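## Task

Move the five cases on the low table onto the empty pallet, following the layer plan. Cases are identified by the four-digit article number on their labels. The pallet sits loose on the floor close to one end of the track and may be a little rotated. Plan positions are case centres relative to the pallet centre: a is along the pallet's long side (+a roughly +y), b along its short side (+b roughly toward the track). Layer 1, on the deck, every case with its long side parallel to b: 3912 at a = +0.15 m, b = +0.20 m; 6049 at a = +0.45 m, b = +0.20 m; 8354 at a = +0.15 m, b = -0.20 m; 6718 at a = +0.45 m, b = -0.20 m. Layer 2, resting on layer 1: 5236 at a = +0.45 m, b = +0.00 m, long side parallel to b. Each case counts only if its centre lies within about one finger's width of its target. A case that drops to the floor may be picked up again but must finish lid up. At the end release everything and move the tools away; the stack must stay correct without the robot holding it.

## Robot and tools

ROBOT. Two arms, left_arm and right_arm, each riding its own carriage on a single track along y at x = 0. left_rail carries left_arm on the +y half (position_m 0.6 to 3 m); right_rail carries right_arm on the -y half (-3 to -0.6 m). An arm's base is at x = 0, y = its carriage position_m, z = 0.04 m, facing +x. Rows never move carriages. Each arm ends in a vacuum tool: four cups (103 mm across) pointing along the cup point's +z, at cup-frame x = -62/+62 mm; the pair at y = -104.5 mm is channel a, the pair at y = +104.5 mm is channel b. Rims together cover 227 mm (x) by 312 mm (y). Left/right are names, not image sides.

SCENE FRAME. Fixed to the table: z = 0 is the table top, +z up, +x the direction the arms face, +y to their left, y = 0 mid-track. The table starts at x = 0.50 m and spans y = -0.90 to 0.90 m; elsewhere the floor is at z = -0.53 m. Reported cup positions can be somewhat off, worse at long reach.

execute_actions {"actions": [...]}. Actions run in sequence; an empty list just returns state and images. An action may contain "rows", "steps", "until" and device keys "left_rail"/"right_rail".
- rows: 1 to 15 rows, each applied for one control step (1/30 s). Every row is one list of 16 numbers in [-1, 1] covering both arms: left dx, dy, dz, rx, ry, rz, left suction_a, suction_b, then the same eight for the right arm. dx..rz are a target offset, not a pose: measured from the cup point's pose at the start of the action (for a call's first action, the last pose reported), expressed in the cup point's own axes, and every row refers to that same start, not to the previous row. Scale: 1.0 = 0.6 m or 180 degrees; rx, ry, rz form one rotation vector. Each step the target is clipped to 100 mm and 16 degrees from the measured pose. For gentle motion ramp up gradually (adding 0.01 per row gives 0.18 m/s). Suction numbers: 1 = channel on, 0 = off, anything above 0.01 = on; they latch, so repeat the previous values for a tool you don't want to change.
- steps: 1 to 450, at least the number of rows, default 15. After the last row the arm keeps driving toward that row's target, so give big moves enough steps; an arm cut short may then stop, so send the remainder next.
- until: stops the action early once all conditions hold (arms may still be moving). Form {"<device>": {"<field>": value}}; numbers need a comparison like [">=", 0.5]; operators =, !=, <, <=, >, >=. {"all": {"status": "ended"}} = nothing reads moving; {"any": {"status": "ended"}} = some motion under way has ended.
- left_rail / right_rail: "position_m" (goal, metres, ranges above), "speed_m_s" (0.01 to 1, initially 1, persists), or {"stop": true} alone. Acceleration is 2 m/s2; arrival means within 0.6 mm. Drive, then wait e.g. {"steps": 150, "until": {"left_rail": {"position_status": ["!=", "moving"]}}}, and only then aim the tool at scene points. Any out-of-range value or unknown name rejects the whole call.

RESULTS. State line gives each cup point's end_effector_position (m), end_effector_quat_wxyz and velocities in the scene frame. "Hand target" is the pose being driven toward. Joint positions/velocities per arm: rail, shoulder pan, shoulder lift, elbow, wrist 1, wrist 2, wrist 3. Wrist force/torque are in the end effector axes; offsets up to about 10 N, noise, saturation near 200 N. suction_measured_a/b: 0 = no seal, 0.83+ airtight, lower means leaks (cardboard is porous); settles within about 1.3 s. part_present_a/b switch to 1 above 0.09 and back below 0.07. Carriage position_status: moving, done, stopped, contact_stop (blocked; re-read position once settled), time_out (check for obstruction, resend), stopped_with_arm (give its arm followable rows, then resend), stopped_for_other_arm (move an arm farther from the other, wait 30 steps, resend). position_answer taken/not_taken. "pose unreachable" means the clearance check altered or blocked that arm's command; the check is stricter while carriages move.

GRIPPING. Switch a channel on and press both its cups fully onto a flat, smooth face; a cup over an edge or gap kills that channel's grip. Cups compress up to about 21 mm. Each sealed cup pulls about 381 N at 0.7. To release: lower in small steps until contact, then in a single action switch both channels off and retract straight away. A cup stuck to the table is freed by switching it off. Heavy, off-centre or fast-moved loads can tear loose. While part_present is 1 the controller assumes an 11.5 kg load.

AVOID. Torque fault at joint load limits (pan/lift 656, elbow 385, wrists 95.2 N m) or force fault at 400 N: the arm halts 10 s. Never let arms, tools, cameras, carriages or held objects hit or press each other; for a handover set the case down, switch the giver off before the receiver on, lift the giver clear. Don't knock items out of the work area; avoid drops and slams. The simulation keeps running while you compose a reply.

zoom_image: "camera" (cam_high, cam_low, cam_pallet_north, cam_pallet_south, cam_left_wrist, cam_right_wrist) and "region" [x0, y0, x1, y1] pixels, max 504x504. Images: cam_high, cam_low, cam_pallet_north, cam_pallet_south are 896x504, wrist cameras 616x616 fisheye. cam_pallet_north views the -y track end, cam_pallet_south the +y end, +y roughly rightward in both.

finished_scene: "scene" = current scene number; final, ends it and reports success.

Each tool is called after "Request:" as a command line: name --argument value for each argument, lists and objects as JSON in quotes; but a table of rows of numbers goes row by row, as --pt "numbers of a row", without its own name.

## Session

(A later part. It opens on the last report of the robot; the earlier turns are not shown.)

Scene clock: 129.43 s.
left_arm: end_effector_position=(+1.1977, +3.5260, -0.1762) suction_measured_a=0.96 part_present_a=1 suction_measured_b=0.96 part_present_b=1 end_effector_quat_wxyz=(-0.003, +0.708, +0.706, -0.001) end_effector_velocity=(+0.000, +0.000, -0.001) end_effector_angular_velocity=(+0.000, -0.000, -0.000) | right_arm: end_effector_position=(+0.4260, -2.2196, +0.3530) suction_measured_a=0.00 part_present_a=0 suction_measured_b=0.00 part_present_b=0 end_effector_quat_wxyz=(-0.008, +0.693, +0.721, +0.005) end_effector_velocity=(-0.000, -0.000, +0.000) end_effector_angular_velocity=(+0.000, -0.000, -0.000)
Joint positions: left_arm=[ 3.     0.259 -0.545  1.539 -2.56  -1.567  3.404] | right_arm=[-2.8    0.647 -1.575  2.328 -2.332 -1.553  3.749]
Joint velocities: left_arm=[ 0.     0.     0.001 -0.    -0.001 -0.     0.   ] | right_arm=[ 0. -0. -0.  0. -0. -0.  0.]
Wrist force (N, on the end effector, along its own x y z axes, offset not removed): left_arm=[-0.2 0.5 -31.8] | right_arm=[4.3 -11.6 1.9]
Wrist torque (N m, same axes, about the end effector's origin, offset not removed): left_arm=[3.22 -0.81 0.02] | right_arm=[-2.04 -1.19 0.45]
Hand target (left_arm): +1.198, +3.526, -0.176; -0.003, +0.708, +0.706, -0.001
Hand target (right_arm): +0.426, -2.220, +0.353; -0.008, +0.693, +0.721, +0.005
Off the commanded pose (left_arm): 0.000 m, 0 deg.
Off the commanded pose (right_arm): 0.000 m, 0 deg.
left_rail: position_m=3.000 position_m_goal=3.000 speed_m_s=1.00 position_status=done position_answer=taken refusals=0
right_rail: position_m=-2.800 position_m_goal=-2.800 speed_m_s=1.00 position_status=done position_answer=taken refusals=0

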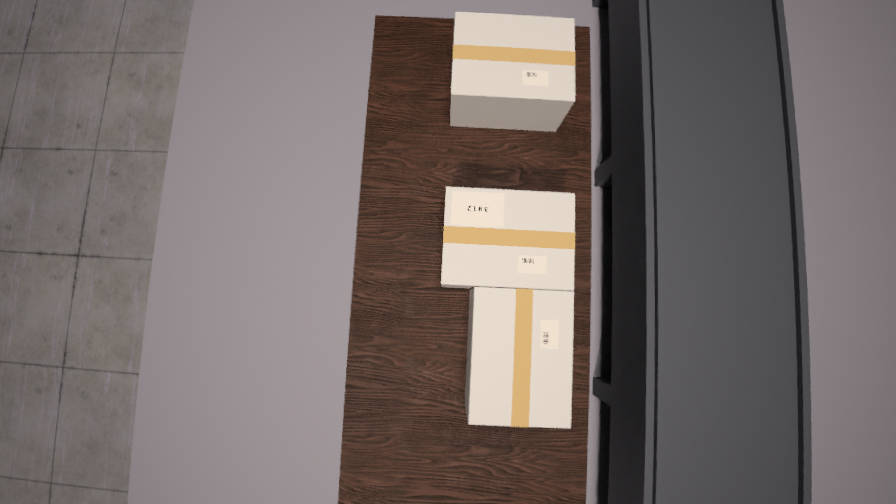

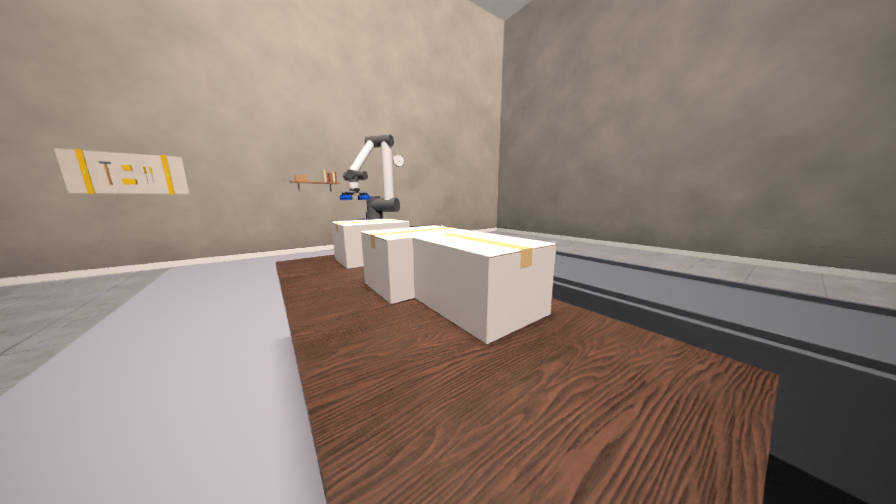

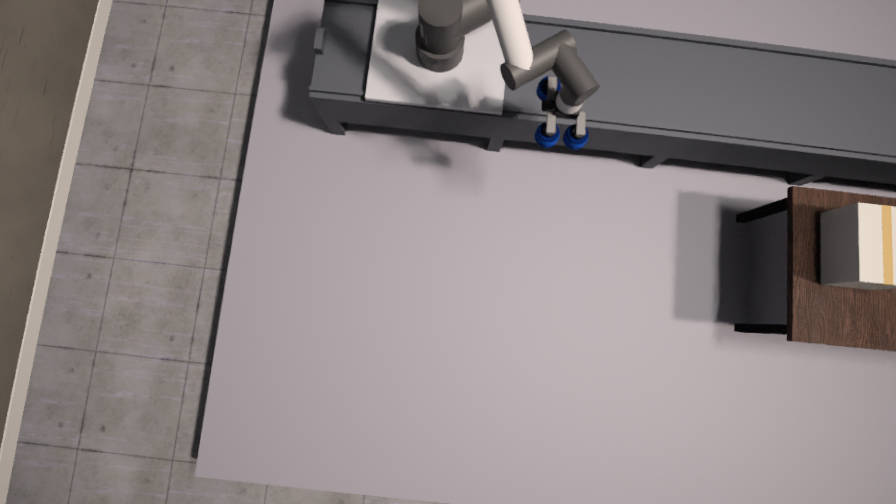

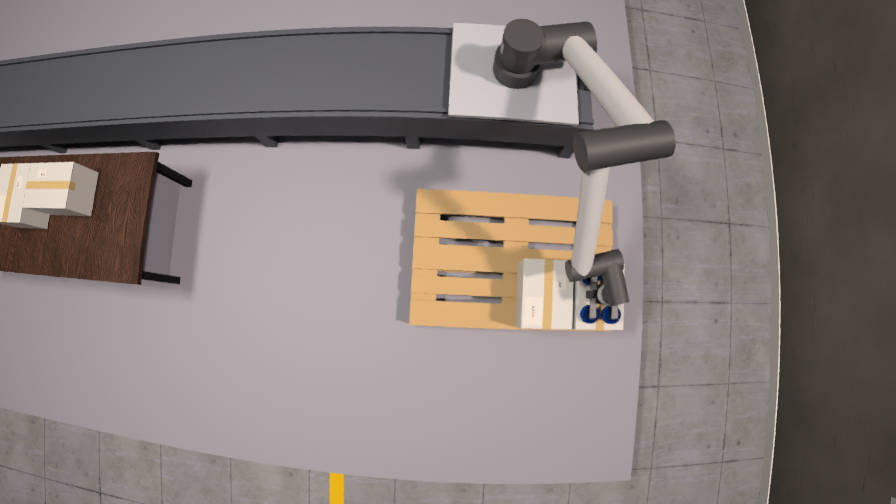

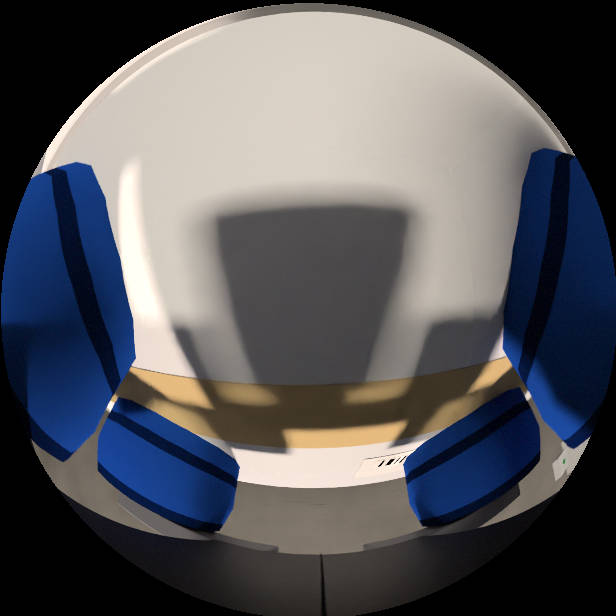

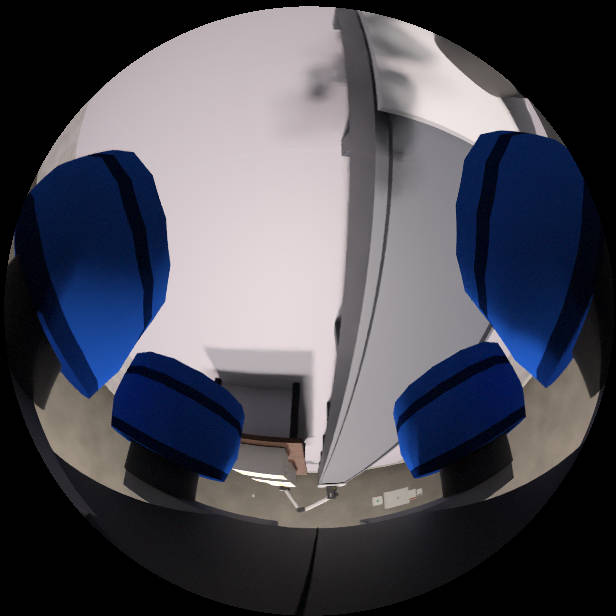

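Request:
execute_actions --actions '[{"rows":[[0,0,0.005,0,0,0,1,1,0,0,0,0,0,0,0,0]],"steps":12},{"rows":[[0,0,-0.01,0,0,0,0,0,0,0,0,0,0,0,0,0],[0,0,-0.015,0,0,0,0,0,0,0,0,0,0,0,0,0],[0,0,-0.02,0,0,0,0,0,0,0,0,0,0,0,0,0],[0,0,-0.025,0,0,0,0,0,0,0,0,0,0,0,0,0],[0,0,-0.03,0,0,0,0,0,0,0,0,0,0,0,0,0]],"steps":15},{"rows":[[0,0,-0.1,0,0,0,0,0,0,0,0,0,0,0,0,0]],"steps":15},{"rows":[[-0.967,-0.3,-0.8,0,0,0,0,0,0,0,0,0,0,0,0,0]],"left_rail":{"position_m":0.6},"steps":60},{"rows":[[-1,-0.34,0,0,0,0,0,0,0,0,0,0,0,0,0,0]],"steps":50}]'

Scene clock: 139.00 s.
left_arm: end_effector_position=(+0.8146, -0.0503, +0.3720) suction_measured_a=0.00 part_present_a=0 suction_measured_b=0.00 part_present_b=0 end_effector_quat_wxyz=(-0.004, +0.708, +0.706, +0.001) end_effector_velocity=(-0.003, -0.016, -0.000) end_effector_angular_velocity=(+0.001, -0.000, +0.002) | right_arm: end_effector_position=(+0.4260, -2.2196, +0.3530) suction_measured_a=0.00 part_present_a=0 suction_measured_b=0.00 part_present_b=0 end_effector_quat_wxyz=(-0.008, +0.693, +0.721, +0.005) end_effector_velocity=(+0.000, -0.000, -0.000) end_effector_angular_velocity=(-0.000, +0.000, -0.000)
Joint positions: left_arm=[ 0.6   -0.868 -1.243  1.875 -2.196 -1.57   2.278] | right_arm=[-2.8    0.647 -1.575  2.328 -2.332 -1.553  3.749]
Joint velocities: left_arm=[ 0.    -0.013  0.009 -0.012  0.005  0.001 -0.014] | right_arm=[ 0. -0.  0.  0. -0. -0.  0.]
Wrist force (N, on the end effector, along its own x y z axes, offset not removed): left_arm=[-1.7 -1.4 1.2] | right_arm=[-2.9 -16.2 5.9]
Wrist torque (N m, same axes, about the end effector's origin, offset not removed): left_arm=[-0.34 -0.06 0.10] | right_arm=[-2.72 -0.47 0.25]
Hand target (left_arm): +0.814, -0.052, +0.372; -0.004, +0.708, +0.706, +0.001
Hand target (right_arm): +0.426, -2.220, +0.353; -0.008, +0.693, +0.721, +0.005
Off the commanded pose (left_arm): 0.003 m, 0 deg.
Off the commanded pose (right_arm): 0.000 m, 0 deg.
left_rail: position_m=0.600 position_m_goal=0.600 speed_m_s=1.00 position_status=done position_answer=taken refusals=0
right_rail: position_m=-2.800 position_m_goal=-2.800 speed_m_s=1.00 position_status=done position_answer=taken refusals=0

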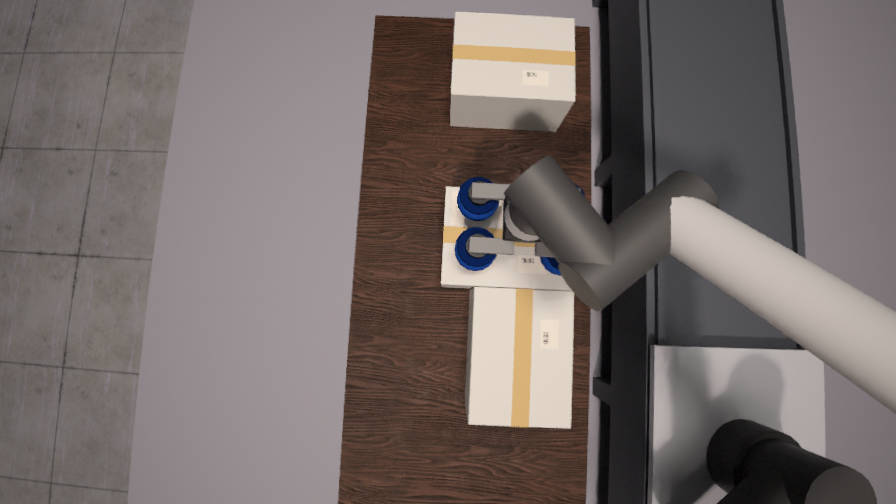

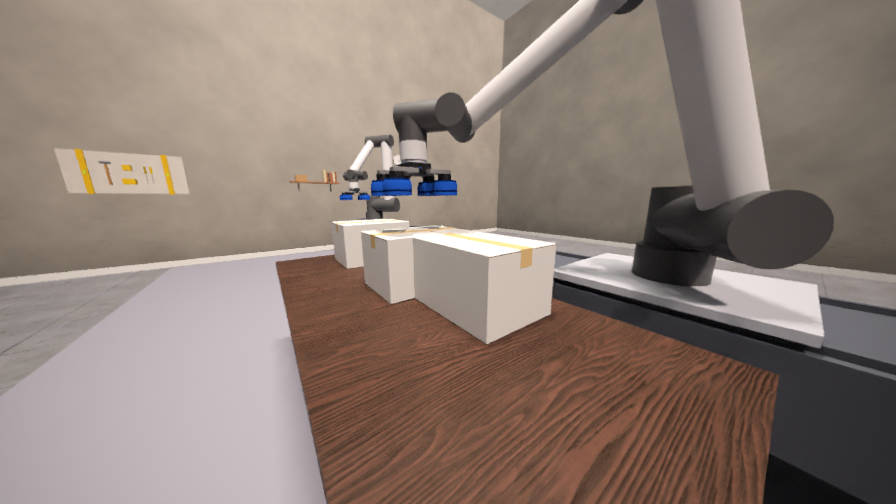

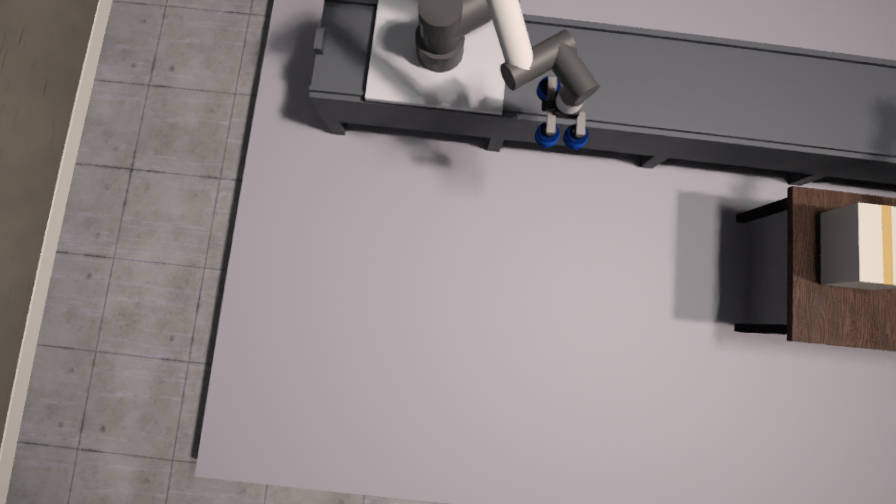

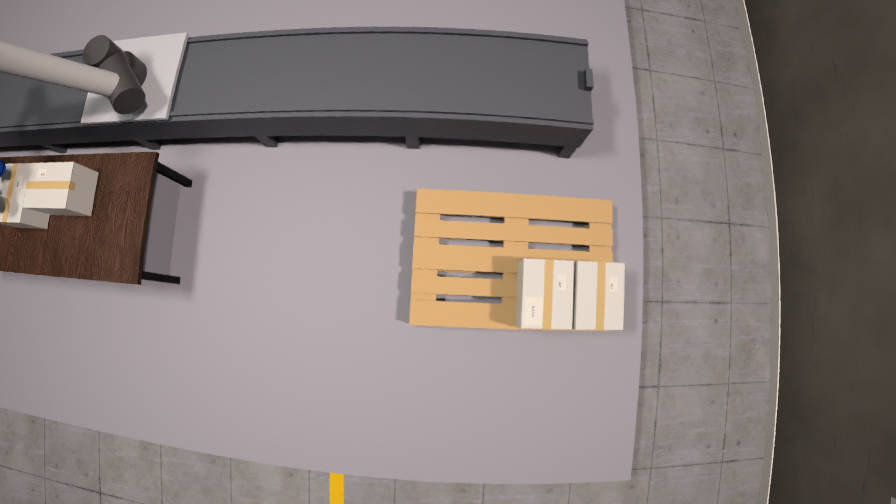

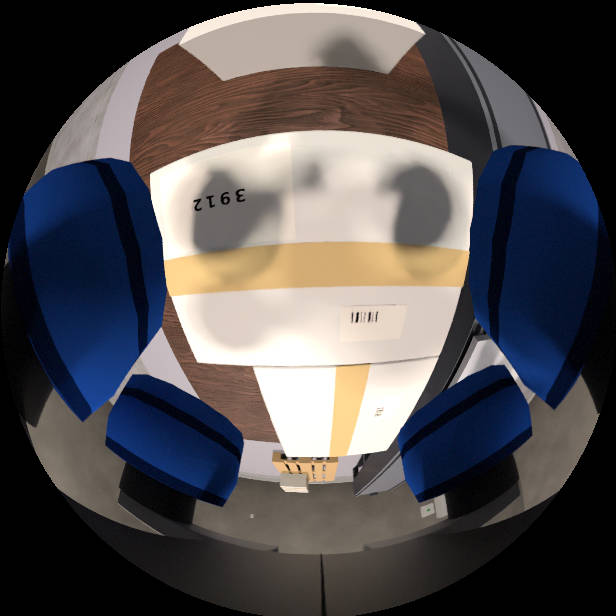

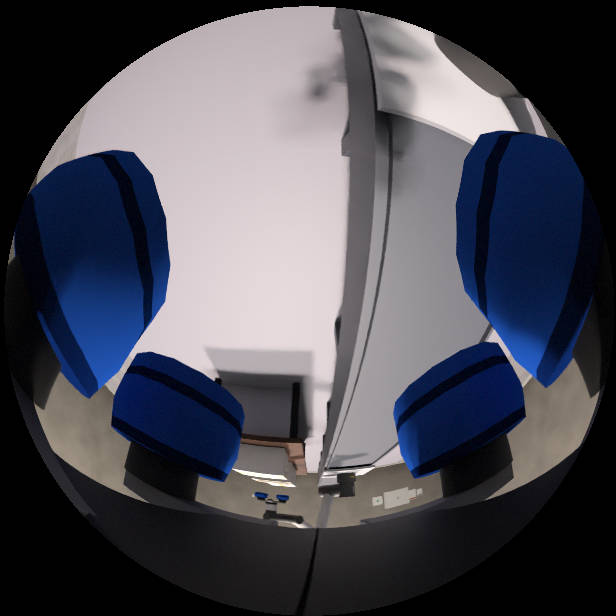

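Request:
execute_actions --actions '[{"rows":[[-0.007,-0.002,0.215,-0.001,-0.002,0,0,0,0,0,0,0,0,0,0,0]],"steps":28},{"rows":[[0,0,0.04,0,0,0,1,1,0,0,0,0,0,0,0,0]],"steps":35},{"rows":[[-0.005,0,-0.02,0,0,0,1,1,0,0,0,0,0,0,0,0],[-0.01,0,-0.04,0,0,0,1,1,0,0,0,0,0,0,0,0],[-0.01,0,-0.07,0,0,0,1,1,0,0,0,0,0,0,0,0],[-0.03,0,-0.45,0,0,0,1,1,0,0,0,0,0,0,0,0]],"steps":35},{"rows":[[0.75,-0.04,0,0,0,0,1,1,0,0,0,0,0,0,0,0]],"left_rail":{"position_m":3},"steps":42},{"rows":[[0.75,0,0.65,0,0,0,1,1,0,0,0,0,0,0,0,0]],"steps":50}]'

Scene clock: 153.27 s.
left_arm: end_effector_position=(+0.7895, +3.2247, +0.0971) suction_measured_a=0.96 part_present_a=1 suction_measured_b=0.96 part_present_b=1 end_effector_quat_wxyz=(+0.000, +0.708, +0.706, -0.002) end_effector_velocity=(+0.005, +0.008, -0.008) end_effector_angular_velocity=(+0.000, -0.003, -0.002) | right_arm: end_effector_position=(+0.4260, -2.2196, +0.3530) suction_measured_a=0.00 part_present_a=0 suction_measured_b=0.00 part_present_b=0 end_effector_quat_wxyz=(-0.008, +0.693, +0.721, +0.005) end_effector_velocity=(+0.000, +0.000, -0.000) end_effector_angular_velocity=(-0.000, +0.000, +0.000)
Joint positions: left_arm=[ 3.     0.031 -1.14   2.32  -2.747 -1.574  3.176] | right_arm=[-2.8    0.647 -1.575  2.328 -2.332 -1.553  3.749]
Joint velocities: left_arm=[ 0.     0.01   0.016 -0.007 -0.012 -0.     0.012] | right_arm=[ 0.  0.  0. -0.  0. -0. -0.]
Wrist force (N, on the end effector, along its own x y z axes, offset not removed): left_arm=[-0.1 4.9 -33.3] | right_arm=[1.8 -14.2 5.7]
Wrist torque (N m, same axes, about the end effector's origin, offset not removed): left_arm=[-2.78 0.00 -0.03] | right_arm=[-2.55 -1.21 0.02]
Hand target (left_arm): +0.790, +3.226, +0.096; +0.000, +0.708, +0.706, -0.002
Hand target (right_arm): +0.426, -2.220, +0.353; -0.008, +0.693, +0.721, +0.005
Off the commanded pose (left_arm): 0.003 m, 0 deg.
Off the commanded pose (right_arm): 0.000 m, 0 deg.
left_rail: position_m=3.000 position_m_goal=3.000 speed_m_s=1.00 position_status=done position_answer=taken refusals=0
right_rail: position_m=-2.800 position_m_goal=-2.800 speed_m_s=1.00 position_status=done position_answer=taken refusals=0

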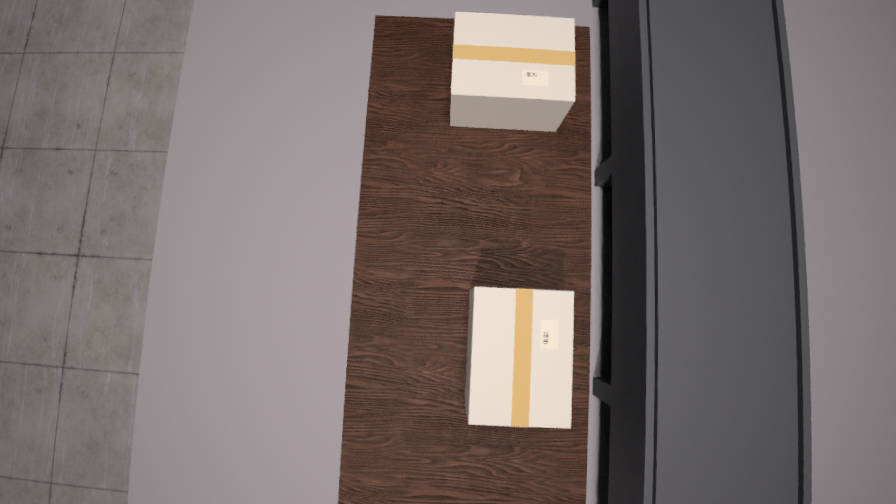

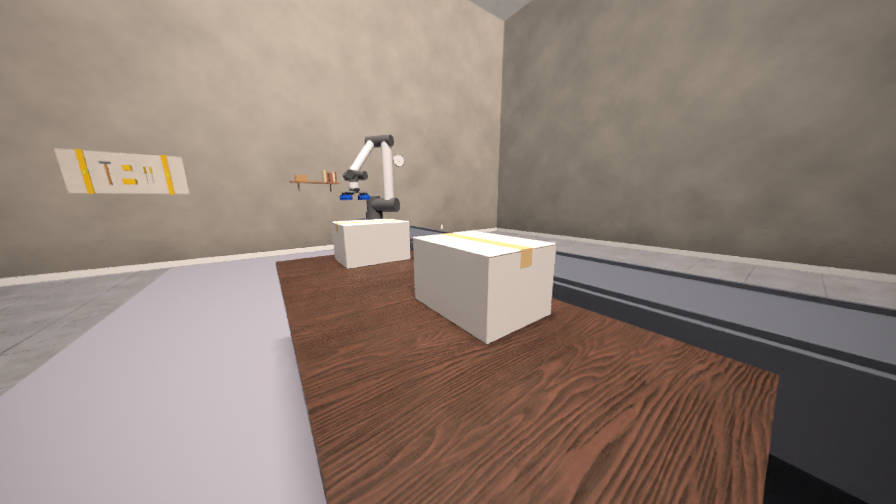

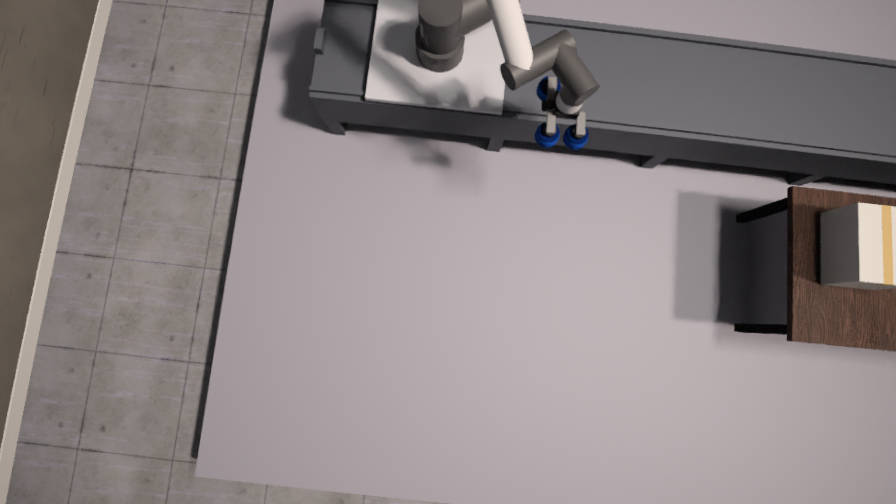

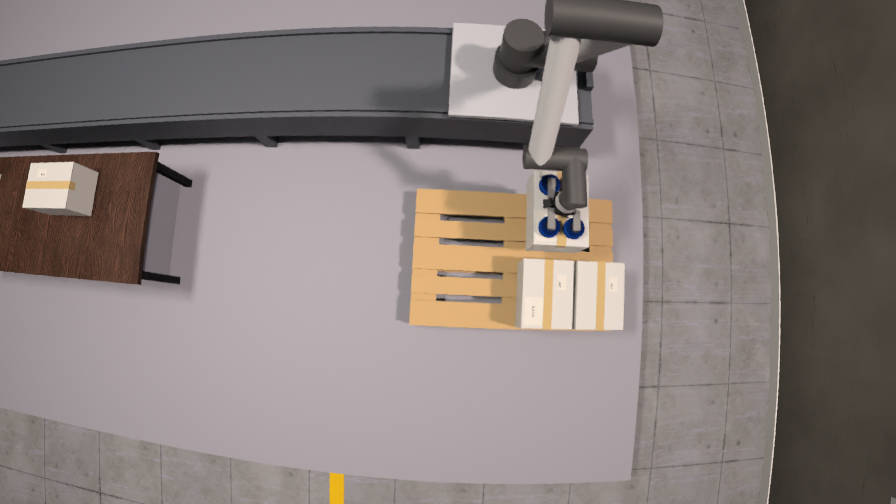

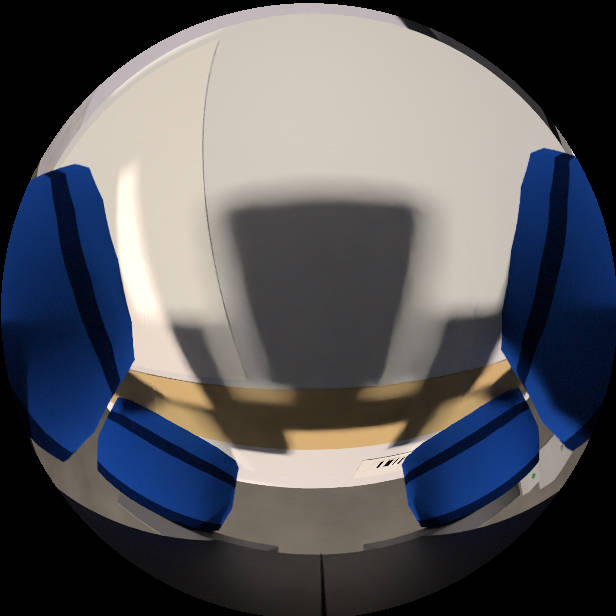

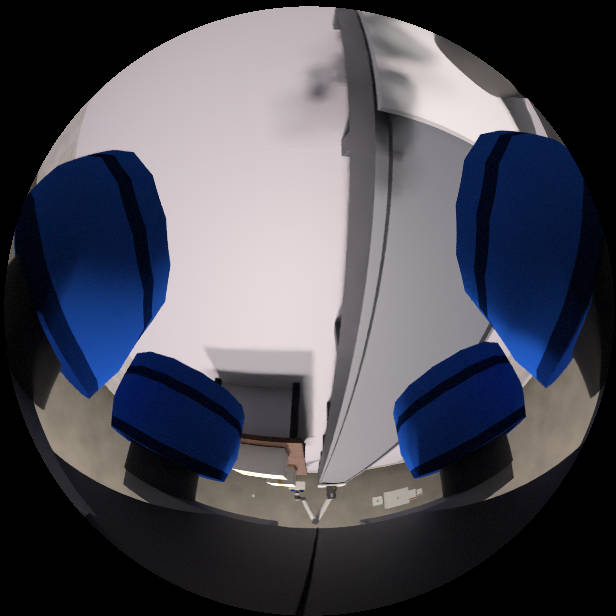

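Request:
execute_actions --actions '[{"rows":[[0,0.014,0.435,0,0,0,1,1,0,0,0,0,0,0,0,0]],"steps":42},{"rows":[[0,0,0.019,0,0,0,1,1,0,0,0,0,0,0,0,0]],"steps":18}]'

Request:
zoom_image --camera "cam_pallet_south" --region '[490, 170, 650, 340]'

Scene clock: 160.23 s.
left_arm: end_effector_position=(+0.7977, +3.2237, -0.1749) suction_measured_a=0.96 part_present_a=1 suction_measured_b=0.96 part_present_b=1 end_effector_quat_wxyz=(+0.000, +0.708, +0.706, -0.002) end_effector_velocity=(+0.000, +0.000, -0.001) end_effector_angular_velocity=(+0.000, -0.000, -0.000) | right_arm: end_effector_position=(+0.4260, -2.2196, +0.3530) suction_measured_a=0.00 part_present_a=0 suction_measured_b=0.00 part_present_b=0 end_effector_quat_wxyz=(-0.008, +0.693, +0.721, +0.005) end_effector_velocity=(-0.000, -0.000, +0.000) end_effector_angular_velocity=(+0.000, -0.000, -0.000)
Joint positions: left_arm=[ 3.     0.029 -0.717  2.294 -3.144 -1.574  3.175] | right_arm=[-2.8    0.647 -1.575  2.328 -2.332 -1.553  3.749]
Joint velocities: left_arm=[ 0.    -0.     0.002 -0.    -0.001  0.     0.   ] | right_arm=[ 0.  0. -0.  0. -0. -0.  0.]
Wrist force (N, on the end effector, along its own x y z axes, offset not removed): left_arm=[-0.7 -0.4 -30.5] | right_arm=[0.2 -8.3 4.4]
Wrist torque (N m, same axes, about the end effector's origin, offset not removed): left_arm=[-3.18 -0.10 0.04] | right_arm=[-1.86 -0.64 0.11]
Hand target (left_arm): +0.798, +3.224, -0.175; +0.000, +0.708, +0.706, -0.002
Hand target (right_arm): +0.426, -2.220, +0.353; -0.008, +0.693, +0.721, +0.005
Off the commanded pose (left_arm): 0.000 m, 0 deg.
Off the commanded pose (right_arm): 0.000 m, 0 deg.
left_rail: position_m=3.000 position_m_goal=3.000 speed_m_s=1.00 position_status=done position_answer=taken refusals=0
right_rail: position_m=-2.800 position_m_goal=-2.800 speed_m_s=1.00 position_status=done position_answer=taken refusals=0

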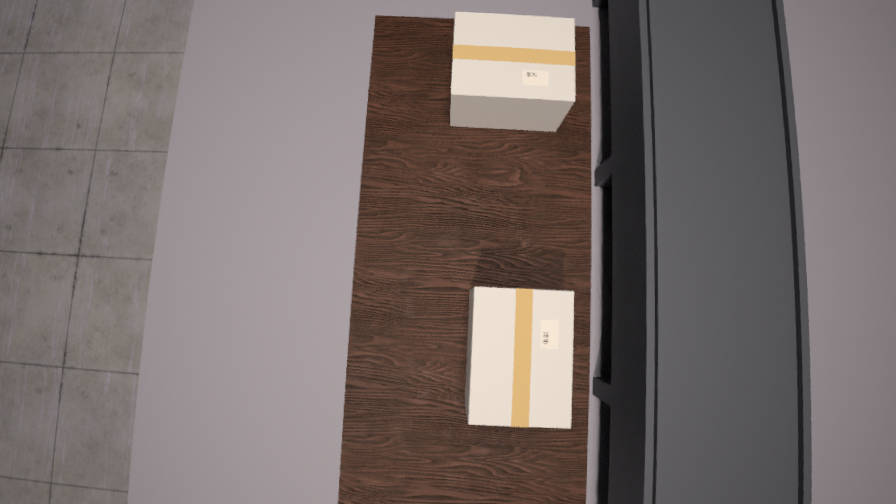

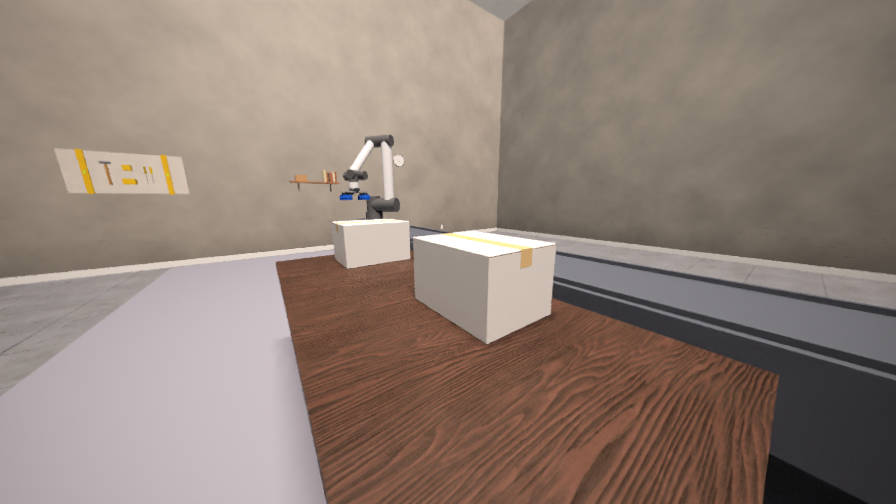

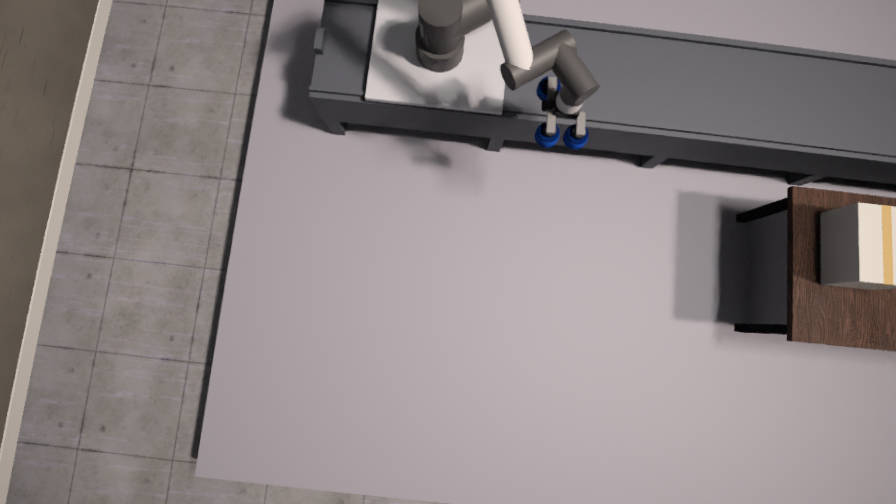

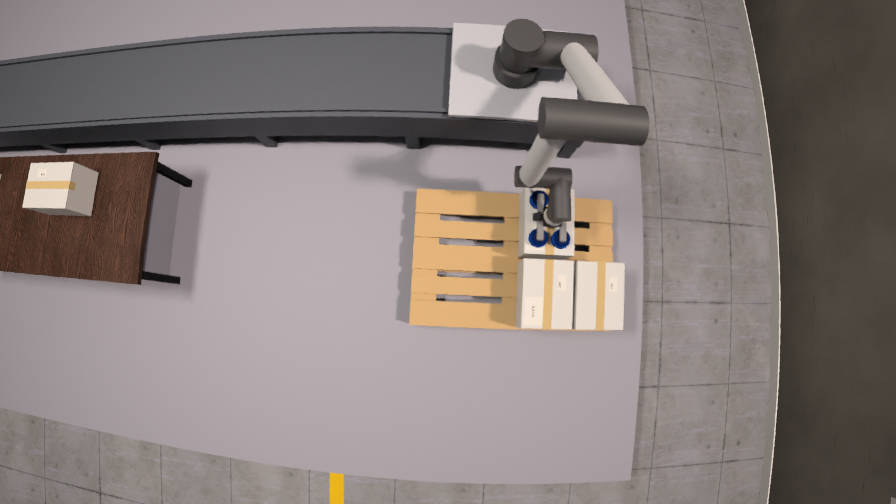

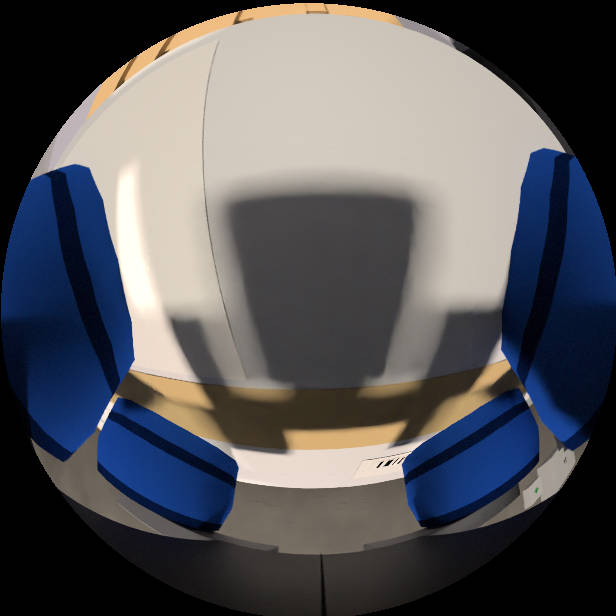

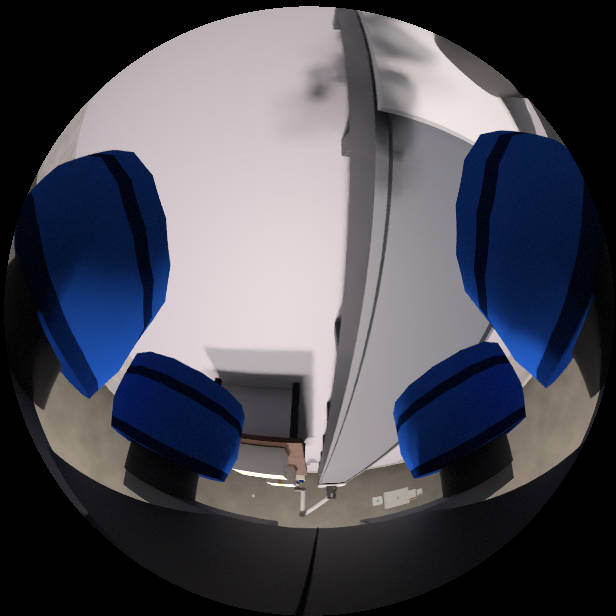

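Region (490, 170, 650, 340) of cam_pallet_south's 896x504 image, scaled by 2.965, with more detail than that image has; it fills the left 474 columns of this view, and the rest is white.

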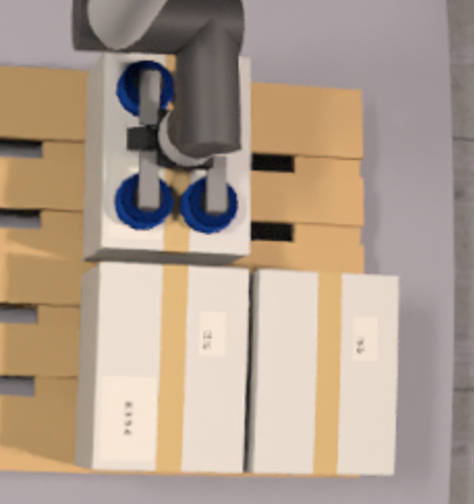

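Next 6049 at y -.614: move -1.438 m.

Request:
execute_actions --actions '[{"rows":[[0,0,0.005,0,0,0,1,1,0,0,0,0,0,0,0,0]],"steps":12},{"rows":[[0,0,-0.01,0,0,0,0,0,0,0,0,0,0,0,0,0],[0,0,-0.015,0,0,0,0,0,0,0,0,0,0,0,0,0],[0,0,-0.02,0,0,0,0,0,0,0,0,0,0,0,0,0],[0,0,-0.025,0,0,0,0,0,0,0,0,0,0,0,0,0],[0,0,-0.03,0,0,0,0,0,0,0,0,0,0,0,0,0]],"steps":15},{"rows":[[0,0,-0.1,0,0,0,0,0,0,0,0,0,0,0,0,0]],"steps":15},{"rows":[[-0.5,0.03,-0.8,0,0,0,0,0,0,0,0,0,0,0,0,0]],"left_rail":{"position_m":0.6},"steps":45},{"rows":[[-1,0,0,0,0,0,0,0,0,0,0,0,0,0,0,0]],"steps":40},{"rows":[[-0.95,0,0,0,0,0,0,0,0,0,0,0,0,0,0,0]],"steps":50}]'

Scene clock: 172.87 s.
left_arm: end_effector_position=(+0.8086, -0.6225, +0.3796) suction_measured_a=0.00 part_present_a=0 suction_measured_b=0.00 part_present_b=0 end_effector_quat_wxyz=(+0.001, +0.709, +0.705, -0.000) end_effector_velocity=(+0.003, -0.009, +0.000) end_effector_angular_velocity=(+0.003, +0.002, +0.000) | right_arm: end_effector_position=(+0.4260, -2.2196, +0.3530) suction_measured_a=0.00 part_present_a=0 suction_measured_b=0.00 part_present_b=0 end_effector_quat_wxyz=(-0.008, +0.693, +0.721, +0.005) end_effector_velocity=(+0.000, +0.000, -0.000) end_effector_angular_velocity=(-0.000, +0.000, +0.000)
Joint positions: left_arm=[ 0.6   -1.124 -0.801  1.12  -1.892 -1.57   2.023] | right_arm=[-2.8    0.647 -1.575  2.328 -2.332 -1.553  3.749]
Joint velocities: left_arm=[ 0.    -0.001  0.012 -0.023  0.015 -0.    -0.001] | right_arm=[ 0.  0.  0. -0.  0.  0. -0.]
Wrist force (N, on the end effector, along its own x y z axes, offset not removed): left_arm=[1.8 -0.1 5.4] | right_arm=[1.2 -10.3 -7.6]
Wrist torque (N m, same axes, about the end effector's origin, offset not removed): left_arm=[-0.14 -0.45 -0.04] | right_arm=[-2.02 -0.96 0.42]
Hand target (left_arm): +0.809, -0.624, +0.380; +0.001, +0.709, +0.705, +0.000
Hand target (right_arm): +0.426, -2.220, +0.353; -0.008, +0.693, +0.721, +0.005
Off the commanded pose (left_arm): 0.002 m, 0 deg.
Off the commanded pose (right_arm): 0.000 m, 0 deg.
left_rail: position_m=0.600 position_m_goal=0.600 speed_m_s=1.00 position_status=done position_answer=taken refusals=0
right_rail: position_m=-2.800 position_m_goal=-2.800 speed_m_s=1.00 position_status=done position_answer=taken refusals=0

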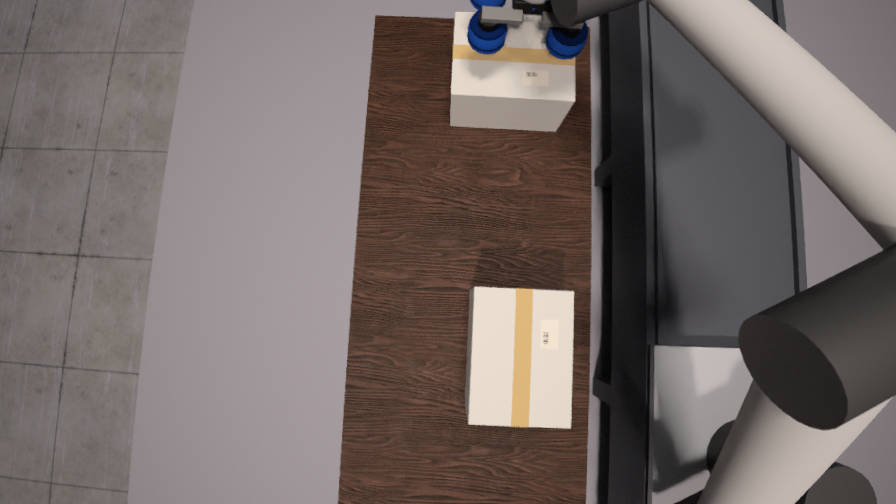

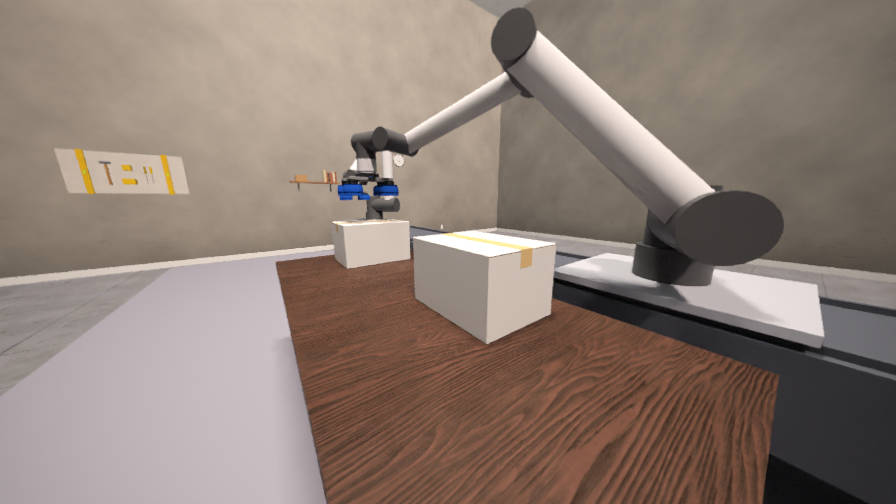

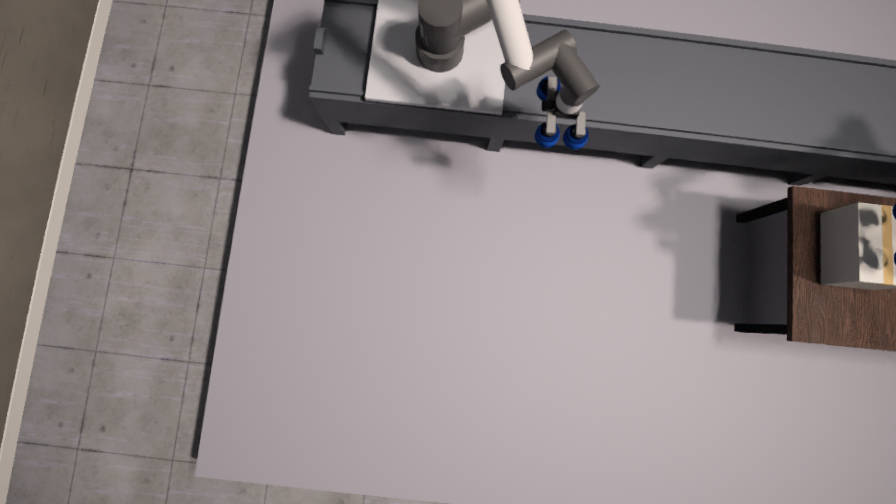

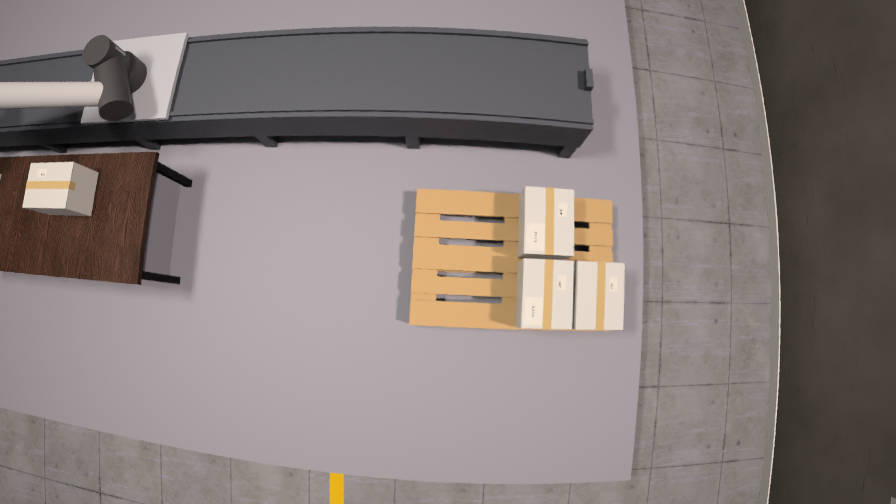

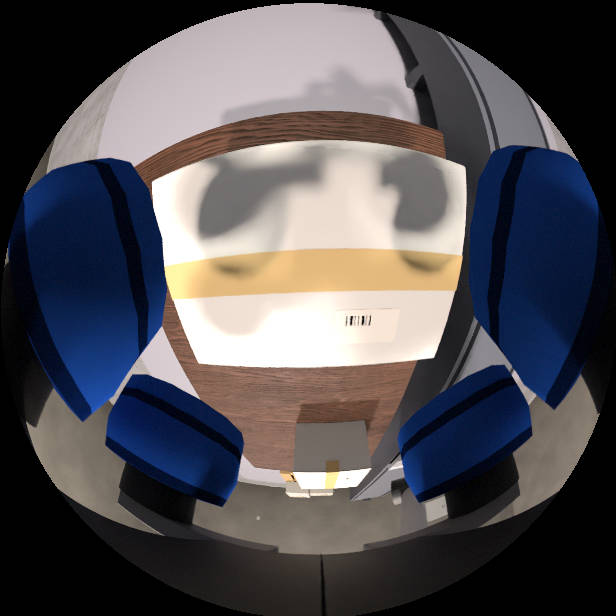

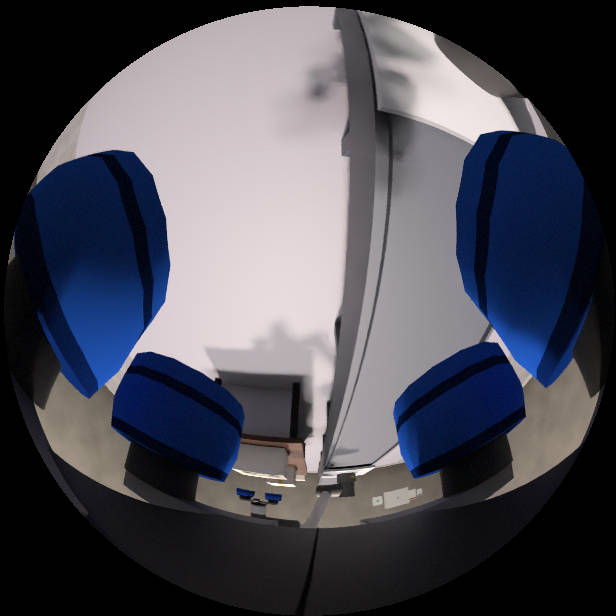

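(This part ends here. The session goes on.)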